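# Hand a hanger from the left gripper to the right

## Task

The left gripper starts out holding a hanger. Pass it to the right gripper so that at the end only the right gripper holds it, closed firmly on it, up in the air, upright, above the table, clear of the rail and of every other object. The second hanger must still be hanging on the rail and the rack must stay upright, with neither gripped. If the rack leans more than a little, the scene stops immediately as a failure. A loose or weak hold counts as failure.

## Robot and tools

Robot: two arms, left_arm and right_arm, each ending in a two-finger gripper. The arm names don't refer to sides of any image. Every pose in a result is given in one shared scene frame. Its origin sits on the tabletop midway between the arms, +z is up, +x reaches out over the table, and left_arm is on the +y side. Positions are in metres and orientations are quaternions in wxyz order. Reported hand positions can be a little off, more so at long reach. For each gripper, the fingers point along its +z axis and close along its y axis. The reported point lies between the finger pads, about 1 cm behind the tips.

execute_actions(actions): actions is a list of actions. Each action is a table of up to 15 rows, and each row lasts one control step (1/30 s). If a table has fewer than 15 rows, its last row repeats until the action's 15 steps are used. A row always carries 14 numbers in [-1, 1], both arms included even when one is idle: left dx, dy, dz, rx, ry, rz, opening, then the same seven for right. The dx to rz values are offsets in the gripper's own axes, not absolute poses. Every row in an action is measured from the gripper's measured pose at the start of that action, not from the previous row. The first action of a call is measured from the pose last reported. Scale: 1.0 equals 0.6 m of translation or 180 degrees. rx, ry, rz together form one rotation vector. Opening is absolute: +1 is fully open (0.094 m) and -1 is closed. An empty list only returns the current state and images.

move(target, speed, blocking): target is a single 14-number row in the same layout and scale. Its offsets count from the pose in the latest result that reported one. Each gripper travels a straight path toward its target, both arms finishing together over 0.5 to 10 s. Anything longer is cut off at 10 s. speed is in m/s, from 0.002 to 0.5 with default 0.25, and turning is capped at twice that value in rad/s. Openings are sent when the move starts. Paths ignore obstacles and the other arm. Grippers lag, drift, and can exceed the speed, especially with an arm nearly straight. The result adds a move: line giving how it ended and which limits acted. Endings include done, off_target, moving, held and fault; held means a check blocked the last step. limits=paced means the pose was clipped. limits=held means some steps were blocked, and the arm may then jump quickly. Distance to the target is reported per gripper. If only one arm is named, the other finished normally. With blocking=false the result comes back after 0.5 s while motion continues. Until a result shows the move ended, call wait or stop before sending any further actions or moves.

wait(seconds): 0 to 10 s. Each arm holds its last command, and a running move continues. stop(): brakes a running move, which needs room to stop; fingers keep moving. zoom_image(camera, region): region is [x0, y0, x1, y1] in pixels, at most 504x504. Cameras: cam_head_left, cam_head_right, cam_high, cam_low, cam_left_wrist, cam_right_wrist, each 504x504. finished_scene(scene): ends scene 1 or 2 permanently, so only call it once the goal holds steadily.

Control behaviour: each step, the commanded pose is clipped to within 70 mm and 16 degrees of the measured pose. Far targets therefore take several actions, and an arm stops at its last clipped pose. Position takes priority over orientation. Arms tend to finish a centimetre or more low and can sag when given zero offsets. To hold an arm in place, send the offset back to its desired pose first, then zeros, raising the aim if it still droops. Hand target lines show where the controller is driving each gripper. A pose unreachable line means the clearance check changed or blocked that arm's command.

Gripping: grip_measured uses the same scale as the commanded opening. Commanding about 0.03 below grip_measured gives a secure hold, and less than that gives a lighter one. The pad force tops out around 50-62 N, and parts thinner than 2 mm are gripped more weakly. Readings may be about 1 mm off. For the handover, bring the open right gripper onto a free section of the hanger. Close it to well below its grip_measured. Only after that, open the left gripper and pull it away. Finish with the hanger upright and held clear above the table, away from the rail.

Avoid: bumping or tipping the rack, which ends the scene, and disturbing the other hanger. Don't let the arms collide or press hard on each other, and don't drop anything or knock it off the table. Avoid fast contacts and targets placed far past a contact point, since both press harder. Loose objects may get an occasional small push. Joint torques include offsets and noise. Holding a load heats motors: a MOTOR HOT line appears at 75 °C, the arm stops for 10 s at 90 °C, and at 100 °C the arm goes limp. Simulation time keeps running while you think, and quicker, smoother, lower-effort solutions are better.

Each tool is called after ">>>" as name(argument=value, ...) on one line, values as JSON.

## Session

>>> execute_actions(actions=[])

Scene clock: 0.00 s.
left_arm: end_effector_position=(+0.3096, -0.0243, +0.3715) grip_measured=-0.846 end_effector_quat_wxyz=(+0.534, +0.114, +0.836, -0.062) | right_arm: end_effector_position=(+0.3950, -0.3143, +0.4153) grip_measured=+1.000 end_effector_quat_wxyz=(+0.714, -0.042, +0.697, +0.050)
Joint positions: left_arm=[-1.385  1.503  1.707 -0.869 -0.817 -0.499  0.007] | right_arm=[0.004 1.037 1.05  0.012 0.013 0.009 0.094]
Joint velocities: left_arm=[-0.007  0.002  0.007  0.007 -0.051 -0.007 -0.001] | right_arm=[ 0.007 -0.022 -0.002  0.066  0.037 -0.007  0.   ]
Joint torques (N m, as the arm reports them, + toward a larger angle): no reading
Motor temperatures (°C, as the motors report them): left_arm=[25 25 25 29 24 25] | right_arm=[27 27 27 29 27 25]
Hand target (left_arm): +0.309, -0.021, +0.380; +0.541, +0.106, +0.832, -0.068
Hand target (right_arm): +0.393, -0.315, +0.416; +0.713, -0.043, +0.698, +0.050
camera_calibration (this result's frames):
cam_left_wrist: T_world_to_cam=[[-0.358986, -0.92026, -0.155726, 0.144413], [-0.765314, 0.385736, -0.515269, 0.465099], [0.534251, -0.0657959, -0.842762, 0.278747], [0, 0, 0, 1]] pos_world=[0.258868, -0.0281677, 0.497057]

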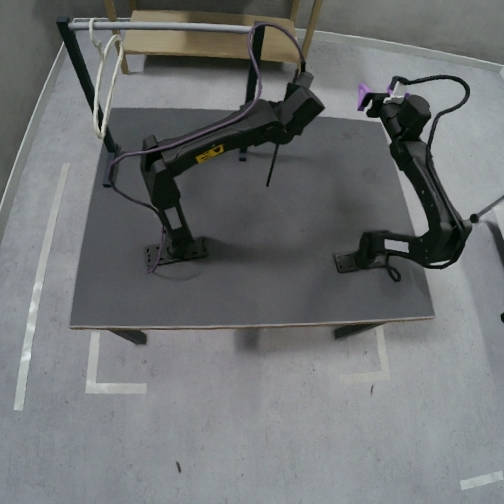

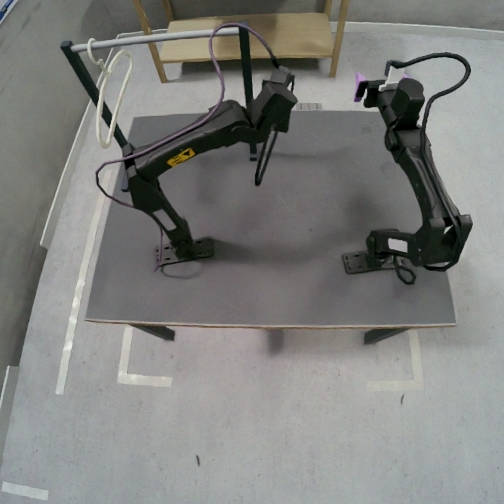

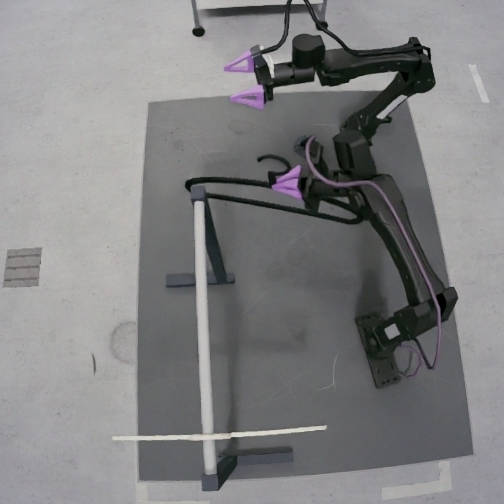

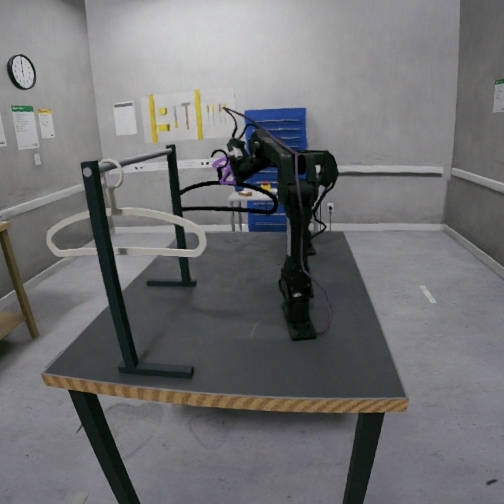

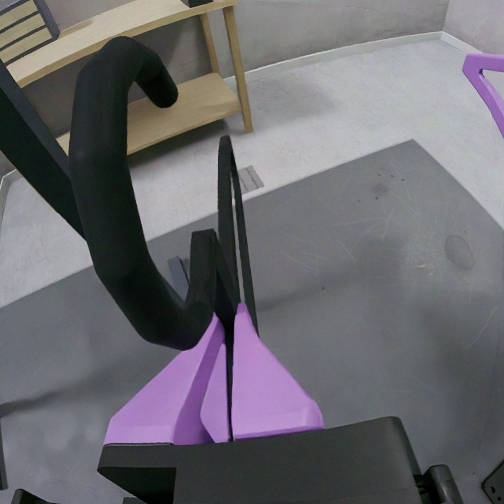

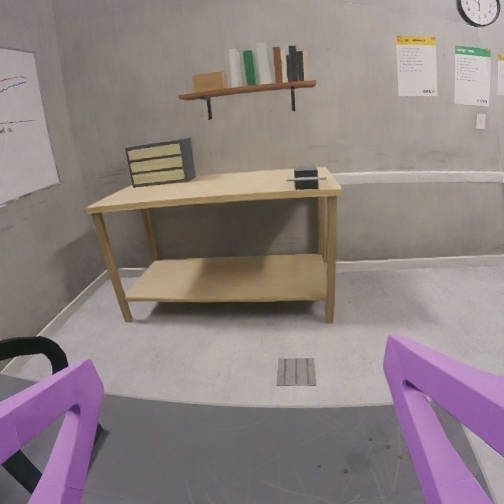

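>>> move(target=[-0.041,-0.06,-0.017,0.252,-0.02,0.118,-0.9,0.075,0.24,-0.18,-0.0745,0.0745,0.496,0.5], speed=0.35)

>>> move(target=[-0.03,0,-0.012,0,-0.016,0,-0.9,0,0.015,0.13,0,0,0.07,0.2], speed=0.12)

Scene clock: 7.43 s.
left_arm: end_effector_position=(+0.2992, -0.0593, +0.3772) grip_measured=-0.869 end_effector_quat_wxyz=(+0.459, +0.457, +0.710, -0.278) | right_arm: end_effector_position=(+0.2731, -0.1875, +0.3722) grip_measured=+0.502 end_effector_quat_wxyz=(+0.383, +0.383, +0.586, +0.603)
Joint positions: left_arm=[-1.017  1.398  1.588 -0.645  0.27   0.157  0.006] | right_arm=[ 0.716  0.747  0.784 -0.014  0.429  1.575  0.071]
Joint velocities: left_arm=[-0.002  0.022 -0.002  0.081  0.066  0.037 -0.   ] | right_arm=[-0.007 -0.027  0.002  0.051 -0.051  0.081 -0.   ]
Joint torques (N m, as the arm reports them, + toward a larger angle): left_arm=[ 0.74 -6.34  9.12  2.02  0.15  0.05] | right_arm=[ 0.97 -2.01  6.2   1.82  0.11  0.02]
Motor temperatures (°C, as the motors report them): left_arm=[25 26 25 31 24 25] | right_arm=[27 27 27 31 27 25]
Hand target (left_arm): +0.302, -0.059, +0.397; +0.480, +0.454, +0.694, -0.286
Hand target (right_arm): +0.270, -0.189, +0.369; +0.380, +0.384, +0.585, +0.605
Off the commanded pose (left_arm): 0.020 m, 3 deg.
Off the commanded pose (right_arm): 0.005 m, 1 deg.
move: off_target (left_arm)
camera_calibration (this result's frames):
cam_left_wrist: T_world_to_cam=[[-0.933568, -0.320117, -0.161172, 0.318957], [-0.197931, 0.835399, -0.512769, 0.329592], [0.298789, -0.446804, -0.843262, 0.33483], [0, 0, 0, 1]] pos_world=[0.262961, -0.023634, 0.502761]
cam_right_wrist: T_world_to_cam=[[-0.0246076, 0.10576, -0.994087, 0.393214], [-0.730646, 0.676786, 0.0900893, 0.330964], [0.682313, 0.728543, 0.0606193, 0.00775206], [0, 0, 0, 1]] pos_world=[0.246204, -0.271226, 0.360602]

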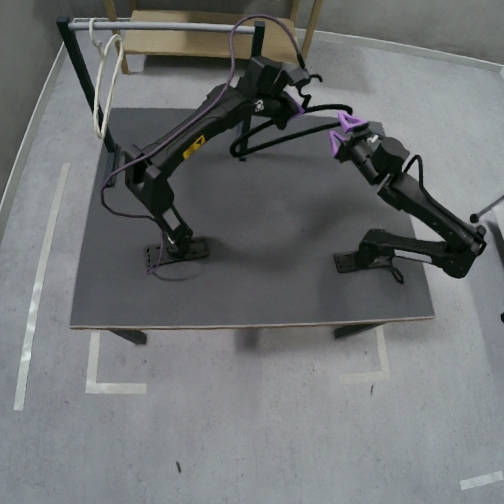

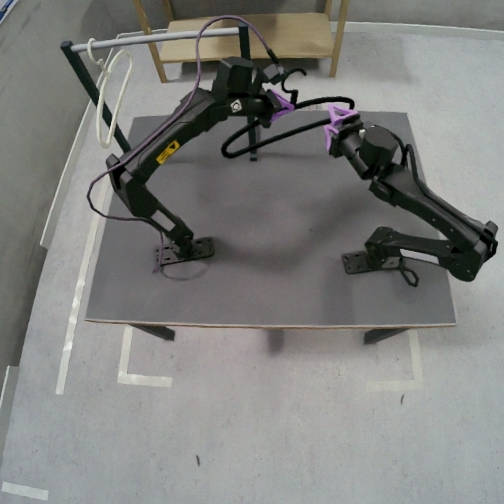

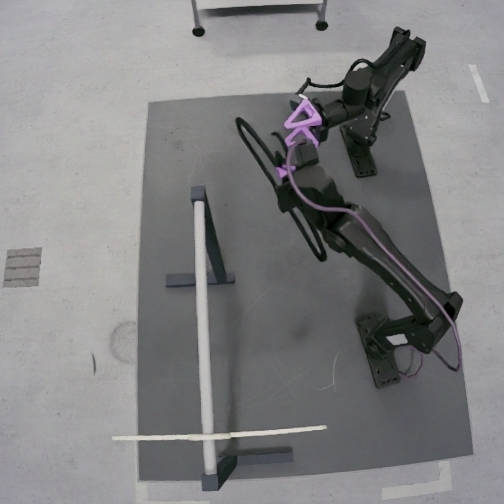

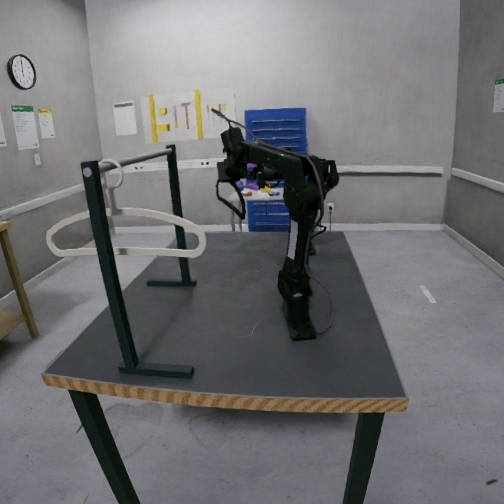

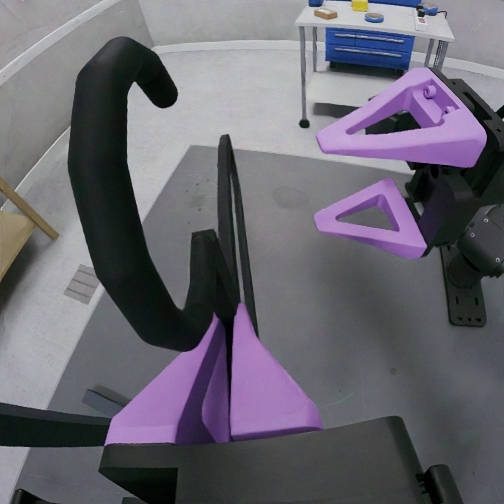

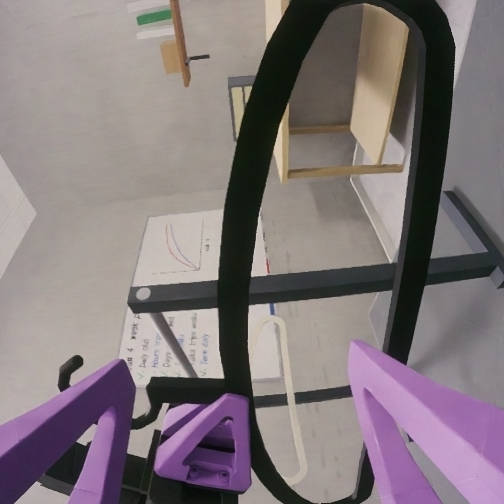

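Scene clock: 8.87 s.
left_arm: end_effector_position=(+0.2985, -0.0586, +0.3751) grip_measured=-0.869 end_effector_quat_wxyz=(+0.454, +0.455, +0.713, -0.278) | right_arm: end_effector_position=(+0.3405, -0.1526, +0.3706) grip_measured=+0.202 end_effector_quat_wxyz=(+0.315, +0.444, +0.550, +0.634)
Joint positions: left_arm=[-1.017  1.398  1.588 -0.655  0.27   0.151  0.006] | right_arm=[0.581 1.055 0.903 0.153 0.29  1.789 0.056]
Joint velocities: left_arm=[-0.002 -0.007 -0.002 -0.037 -0.095  0.022 -0.001] | right_arm=[ 0.007  0.012  0.002 -0.037 -0.007  0.007 -0.001]
Joint torques (N m, as the arm reports them, + toward a larger angle): left_arm=[ 0.22 -6.76  8.88  2.09  0.16 -0.06] | right_arm=[-1.   -2.82 10.94  1.86 -0.1   0.06]
Motor temperatures (°C, as the motors report them): left_arm=[25 26 26 31 24 25] | right_arm=[27 27 28 31 27 25]
Hand target (left_arm): +0.299, -0.060, +0.396; +0.477, +0.449, +0.698, -0.289
Hand target (right_arm): +0.343, -0.154, +0.382; +0.316, +0.443, +0.541, +0.641
Off the commanded pose (left_arm): 0.022 m, 3 deg.
Off the commanded pose (right_arm): 0.013 m, 1 deg.
move: off_target (left_arm, right_arm)
camera_calibration (this result's frames):
cam_left_wrist: T_world_to_cam=[[-0.934525, -0.321848, -0.151907, 0.314916], [-0.205968, 0.837186, -0.506653, 0.327976], [0.29024, -0.442192, -0.848662, 0.338479], [0, 0, 0, 1]] pos_world=[0.26361, -0.0235486, 0.501262]
cam_right_wrist: T_world_to_cam=[[-0.126357, 0.279248, -0.951869, 0.435091], [-0.715142, 0.639349, 0.282497, 0.274414], [0.687463, 0.716417, 0.118916, -0.0888289], [0, 0, 0, 1]] pos_world=[0.312289, -0.233306, 0.347192]

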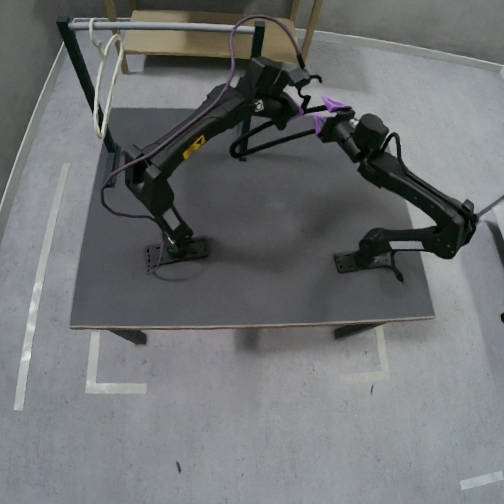

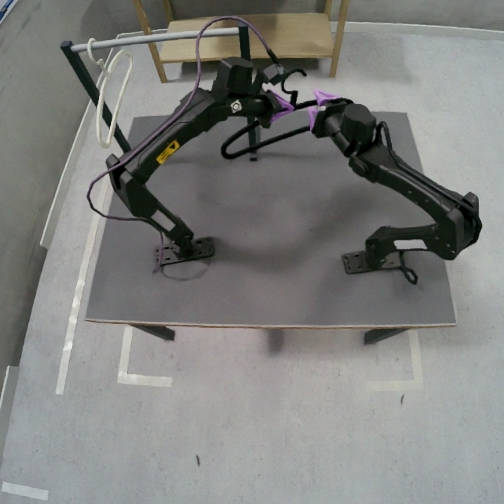

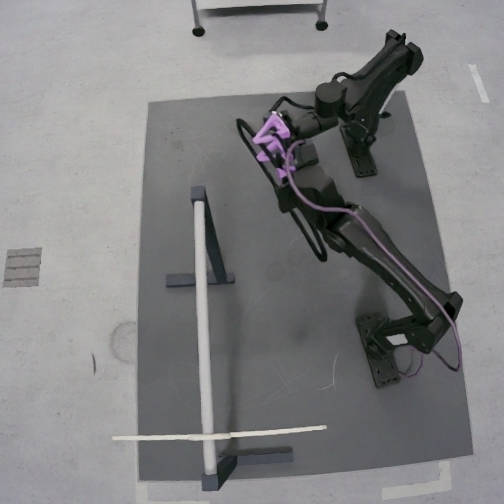

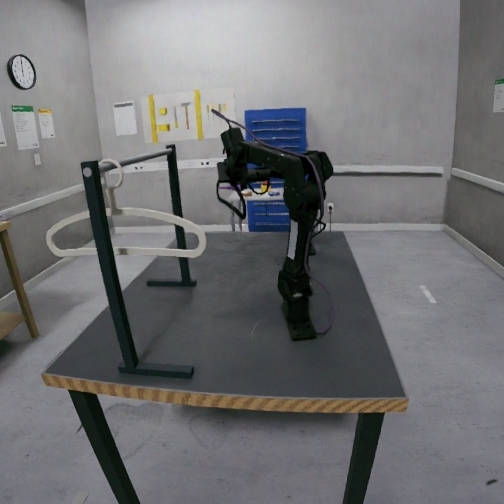

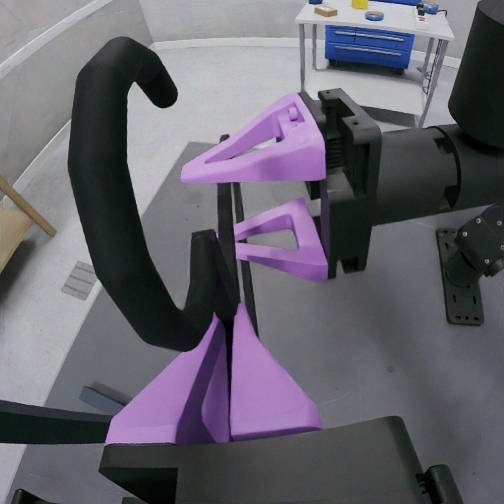

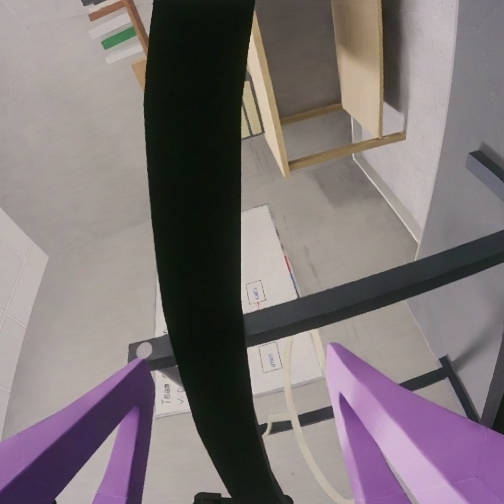

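>>> execute_actions(actions=[[[-0.025,0,-0.01,0,-0.016,0,-0.9,0,0.025,0.01,0,0,-0.015,-0.9]],[[-0.025,0,-0.01,0,-0.016,0,-0.9,0,0.012,0,0,0,0,-0.9]],[[-0.025,0,-0.01,0,-0.016,0,-0.9,0,0.012,0,0,0,0,-0.9]],[[-0.025,0,-0.01,0,-0.016,0,0.3,0,0.012,0,0,0,0,-0.9]],[[-0.025,0,-0.01,0,-0.016,0,0.3,0,0.012,0,0,0,0,-0.9]]])

>>> move(target=[-0.1,0,-0.2,0,0,0,0.3,-0.13,0,-0.025,0,0,0.01,-0.9], speed=0.15)

>>> move(target=[-0.01,0,0,0,0,0,0.3,0,0,-0.08,0,0,0,-0.9], speed=0.15)

Scene clock: 20.33 s.
left_arm: end_effector_position=(+0.3023, -0.0620, +0.3855) grip_measured=+0.297 end_effector_quat_wxyz=(+0.470, +0.443, +0.707, -0.288) | right_arm: end_effector_position=(+0.3446, -0.1521, +0.3664) grip_measured=-0.730 end_effector_quat_wxyz=(+0.323, +0.440, +0.574, +0.611)
Joint positions: left_arm=[-1.017  1.398  1.588 -0.607  0.268  0.126  0.061] | right_arm=[0.57  1.073 0.941 0.085 0.279 1.751 0.013]
Joint velocities: left_arm=[ 0.027 -0.017  0.002 -0.007  0.051 -0.066 -0.   ] | right_arm=[-0.012  0.002  0.002 -0.125  0.051  0.081  0.   ]
Joint torques (N m, as the arm reports them, + toward a larger angle): left_arm=[ 0.24 -7.11  7.61  1.98  0.15 -0.02] | right_arm=[-0.5  -3.48 11.11  1.83 -0.05  0.  ]
Motor temperatures (°C, as the motors report them): left_arm=[25 26 27 33 24 25] | right_arm=[27 27 30 33 27 25]
Hand target (left_arm): +0.301, -0.061, +0.398; +0.482, +0.438, +0.699, -0.296
Hand target (right_arm): +0.345, -0.153, +0.378; +0.325, +0.437, +0.567, +0.618
Off the commanded pose (left_arm): 0.012 m, 2 deg.
Off the commanded pose (right_arm): 0.012 m, 1 deg.
camera_calibration (this result's frames):
cam_left_wrist: T_world_to_cam=[[-0.928494, -0.339939, -0.149469, 0.315003], [-0.209229, 0.811426, -0.54572, 0.351313], [0.306795, -0.475424, -0.824529, 0.32834], [0, 0, 0, 1]] pos_world=[0.26525, -0.021882, 0.509528]
cam_right_wrist: T_world_to_cam=[[-0.146285, 0.216777, -0.965199, 0.433786], [-0.710148, 0.656243, 0.255018, 0.289157], [0.688687, 0.722739, 0.0579457, -0.0685781], [0, 0, 0, 1]] pos_world=[0.31603, -0.234228, 0.348924]

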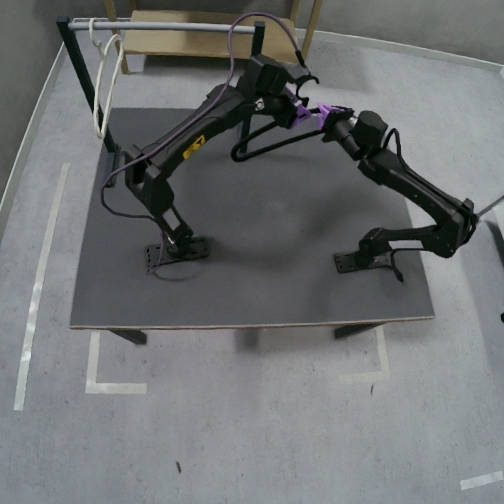

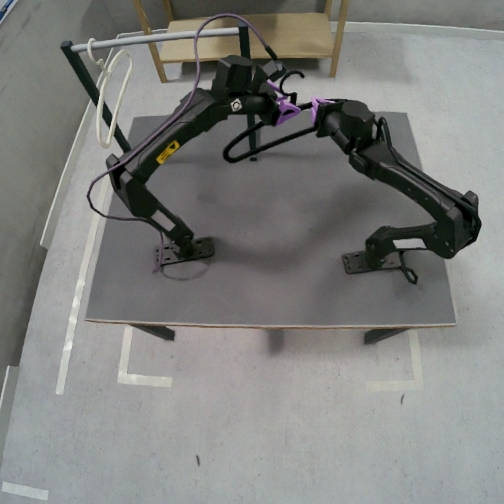

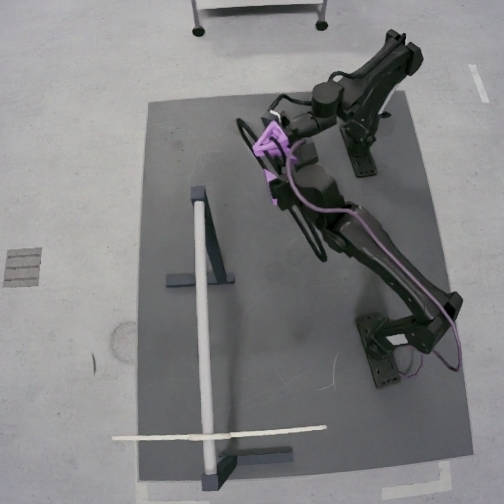

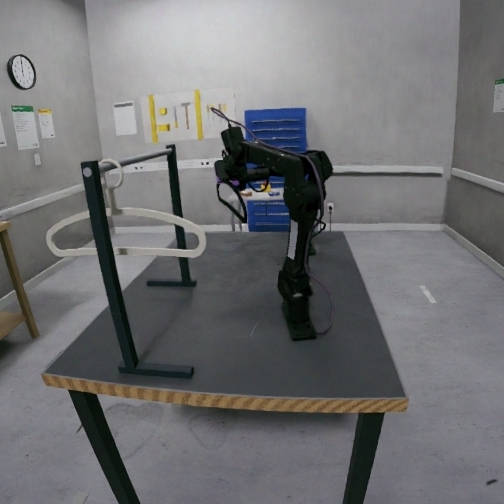

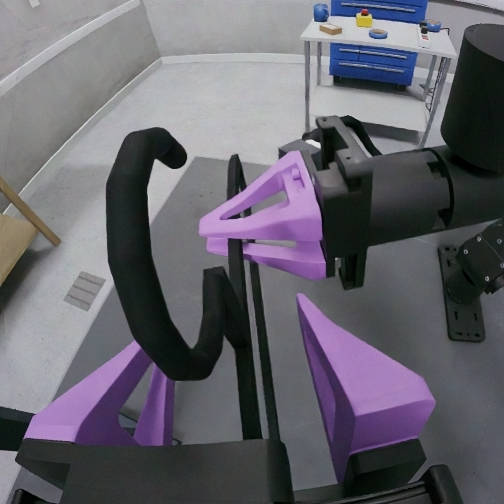

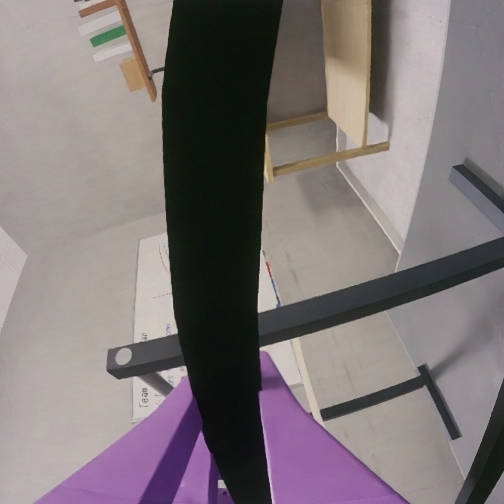

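Scene clock: 22.00 s.
left_arm: end_effector_position=(+0.2643, +0.0151, +0.4806) grip_measured=+0.297 end_effector_quat_wxyz=(+0.466, +0.442, +0.711, -0.287) | right_arm: end_effector_position=(+0.3674, -0.2236, +0.3544) grip_measured=-0.730 end_effector_quat_wxyz=(+0.316, +0.446, +0.572, +0.611)
Joint positions: left_arm=[-0.886  1.405  2.104 -1.148  0.385  0.182  0.061] | right_arm=[ 0.212  0.997  0.865  0.079 -0.08   1.751  0.013]
Joint velocities: left_arm=[ 0.007  0.007 -0.002  0.037 -0.022 -0.007 -0.001] | right_arm=[ 0.012 -0.002 -0.017  0.037 -0.037 -0.022  0.001]
Joint torques (N m, as the arm reports them, + toward a larger angle): left_arm=[ 0.76 -4.04  6.46  1.66  0.21  0.05] | right_arm=[-0.94 -5.1   7.    1.88 -0.07  0.07]
Motor temperatures (°C, as the motors report them): left_arm=[25 26 27 33 24 25] | right_arm=[27 27 30 33 27 25]
Hand target (left_arm): +0.263, +0.018, +0.486; +0.470, +0.442, +0.707, -0.289
Hand target (right_arm): +0.363, -0.228, +0.356; +0.316, +0.446, +0.568, +0.614
Off the commanded pose (left_arm): 0.007 m, 1 deg.
Off the commanded pose (right_arm): 0.007 m, 1 deg.
move: done
camera_calibration (this result's frames):
cam_left_wrist: T_world_to_cam=[[-0.928882, -0.341596, -0.143144, 0.317314], [-0.21695, 0.81506, -0.537224, 0.330575], [0.300185, -0.467963, -0.831204, 0.459855], [0, 0, 0, 1]] pos_world=[0.228424, 0.0541501, 0.605247]
cam_right_wrist: T_world_to_cam=[[-0.160104, 0.228533, -0.960281, 0.446918], [-0.706865, 0.652487, 0.273135, 0.346842], [0.688991, 0.722519, 0.0570757, -0.0317083], [0, 0, 0, 1]] pos_world=[0.338571, -0.305536, 0.336242]

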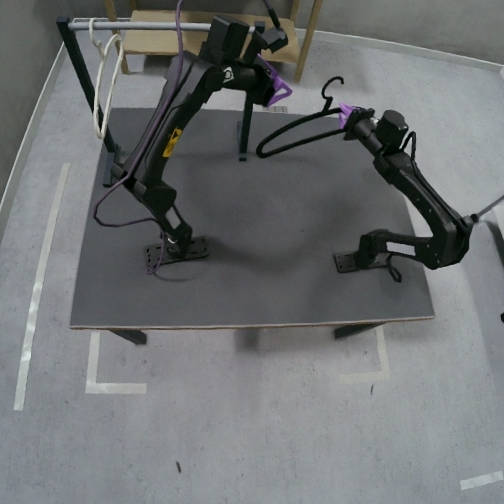

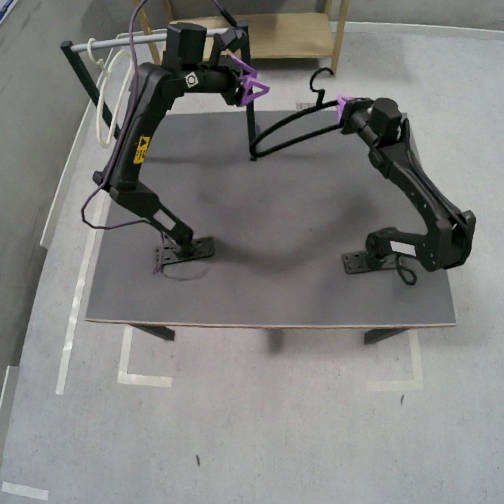

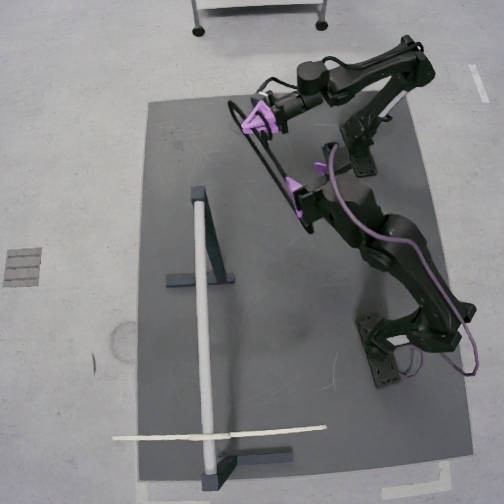

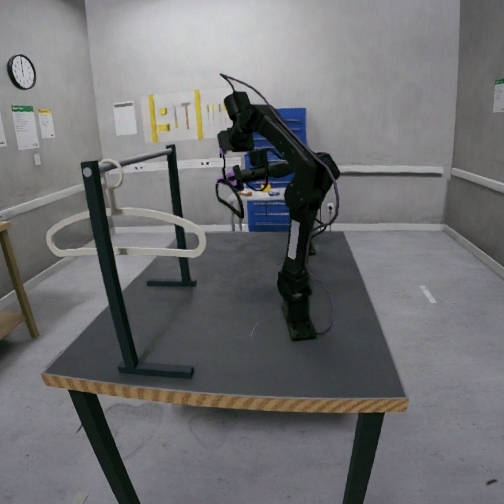

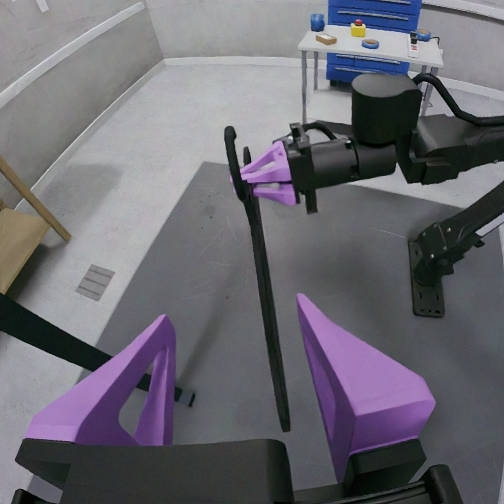

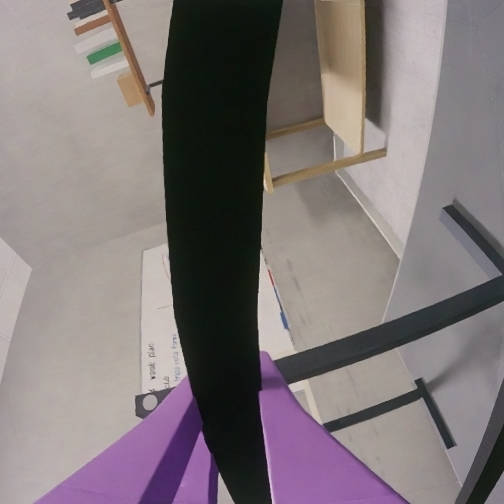

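Scene clock: 23.00 s.
left_arm: end_effector_position=(+0.2664, +0.0135, +0.4816) grip_measured=+0.297 end_effector_quat_wxyz=(+0.463, +0.442, +0.713, -0.286) | right_arm: end_effector_position=(+0.3264, -0.2409, +0.3627) grip_measured=-0.730 end_effector_quat_wxyz=(+0.316, +0.443, +0.571, +0.614)
Joint positions: left_arm=[-0.886  1.426  2.136 -1.166  0.384  0.182  0.061] | right_arm=[ 0.194  0.815  0.828 -0.059 -0.101  1.751  0.013]
Joint velocities: left_arm=[-0.002  0.002 -0.017 -0.037 -0.037 -0.007 -0.001] | right_arm=[-0.017  0.012  0.007 -0.051  0.051  0.037  0.001]
Joint torques (N m, as the arm reports them, + toward a larger angle): left_arm=[-0.38 -3.66  6.68  1.69  0.07 -0.01] | right_arm=[-1.05 -2.59  6.41  1.86 -0.07 -0.02]
Motor temperatures (°C, as the motors report them): left_arm=[25 26 27 33 24 25] | right_arm=[27 27 29 33 27 25]
Hand target (left_arm): +0.265, +0.013, +0.486; +0.466, +0.442, +0.711, -0.287
Hand target (right_arm): +0.324, -0.244, +0.358; +0.316, +0.446, +0.572, +0.611
Off the commanded pose (left_arm): 0.005 m, 0 deg.
Off the commanded pose (right_arm): 0.007 m, 0 deg.
move: done
camera_calibration (this result's frames):
cam_left_wrist: T_world_to_cam=[[-0.929502, -0.341282, -0.139835, 0.317403], [-0.220015, 0.81738, -0.532431, 0.331376], [0.296007, -0.464129, -0.834844, 0.462157], [0, 0, 0, 1]] pos_world=[0.231132, 0.0519642, 0.606648]
cam_right_wrist: T_world_to_cam=[[-0.154226, 0.231435, -0.960548, 0.451246], [-0.710696, 0.649385, 0.270573, 0.328337], [0.686386, 0.724387, 0.0643276, 0.00719026], [0, 0, 0, 1]] pos_world=[0.298006, -0.32286, 0.344142]

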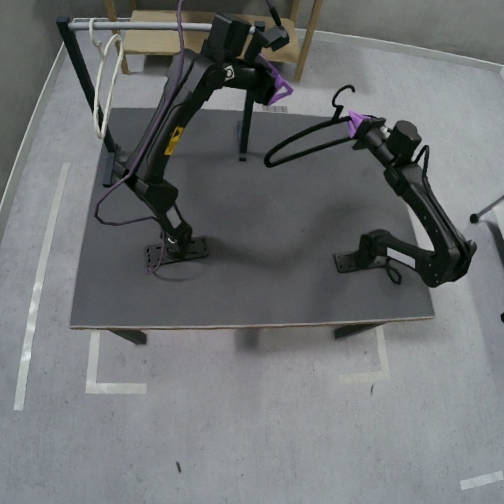

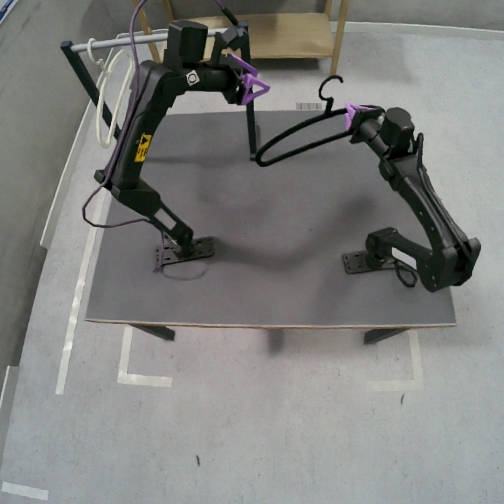

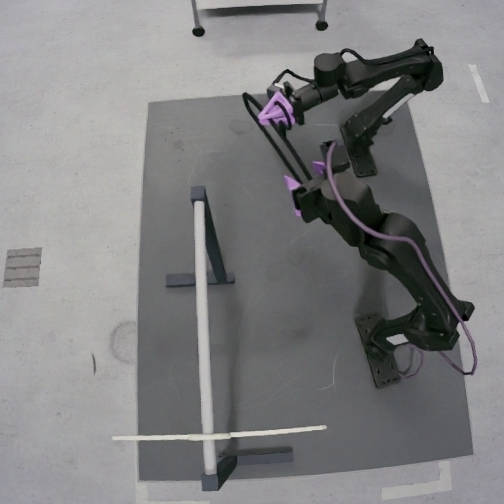

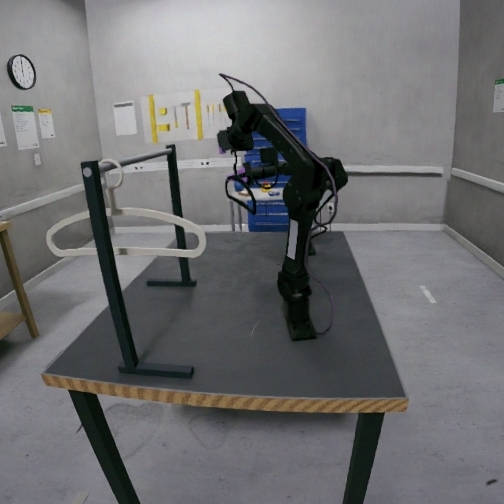

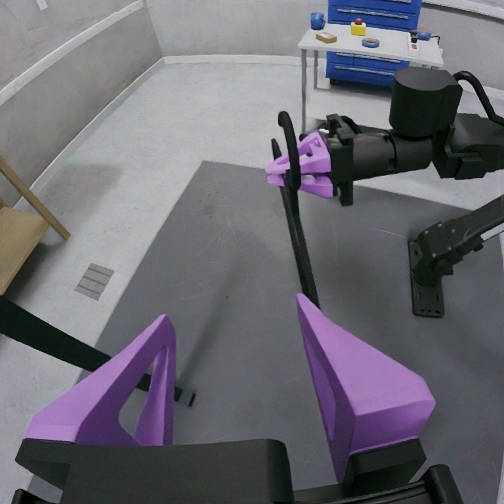

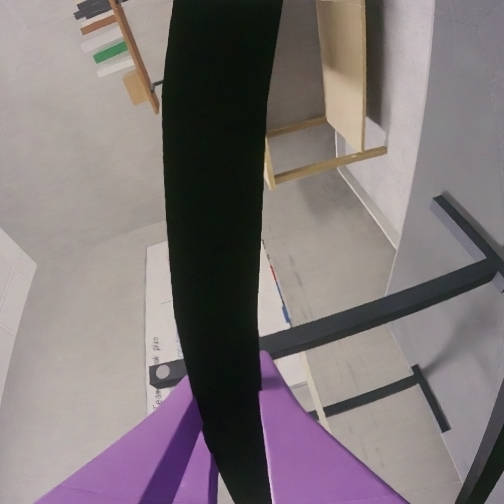

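>>> finished_scene(scene=2)

The scene is finished: the task was done.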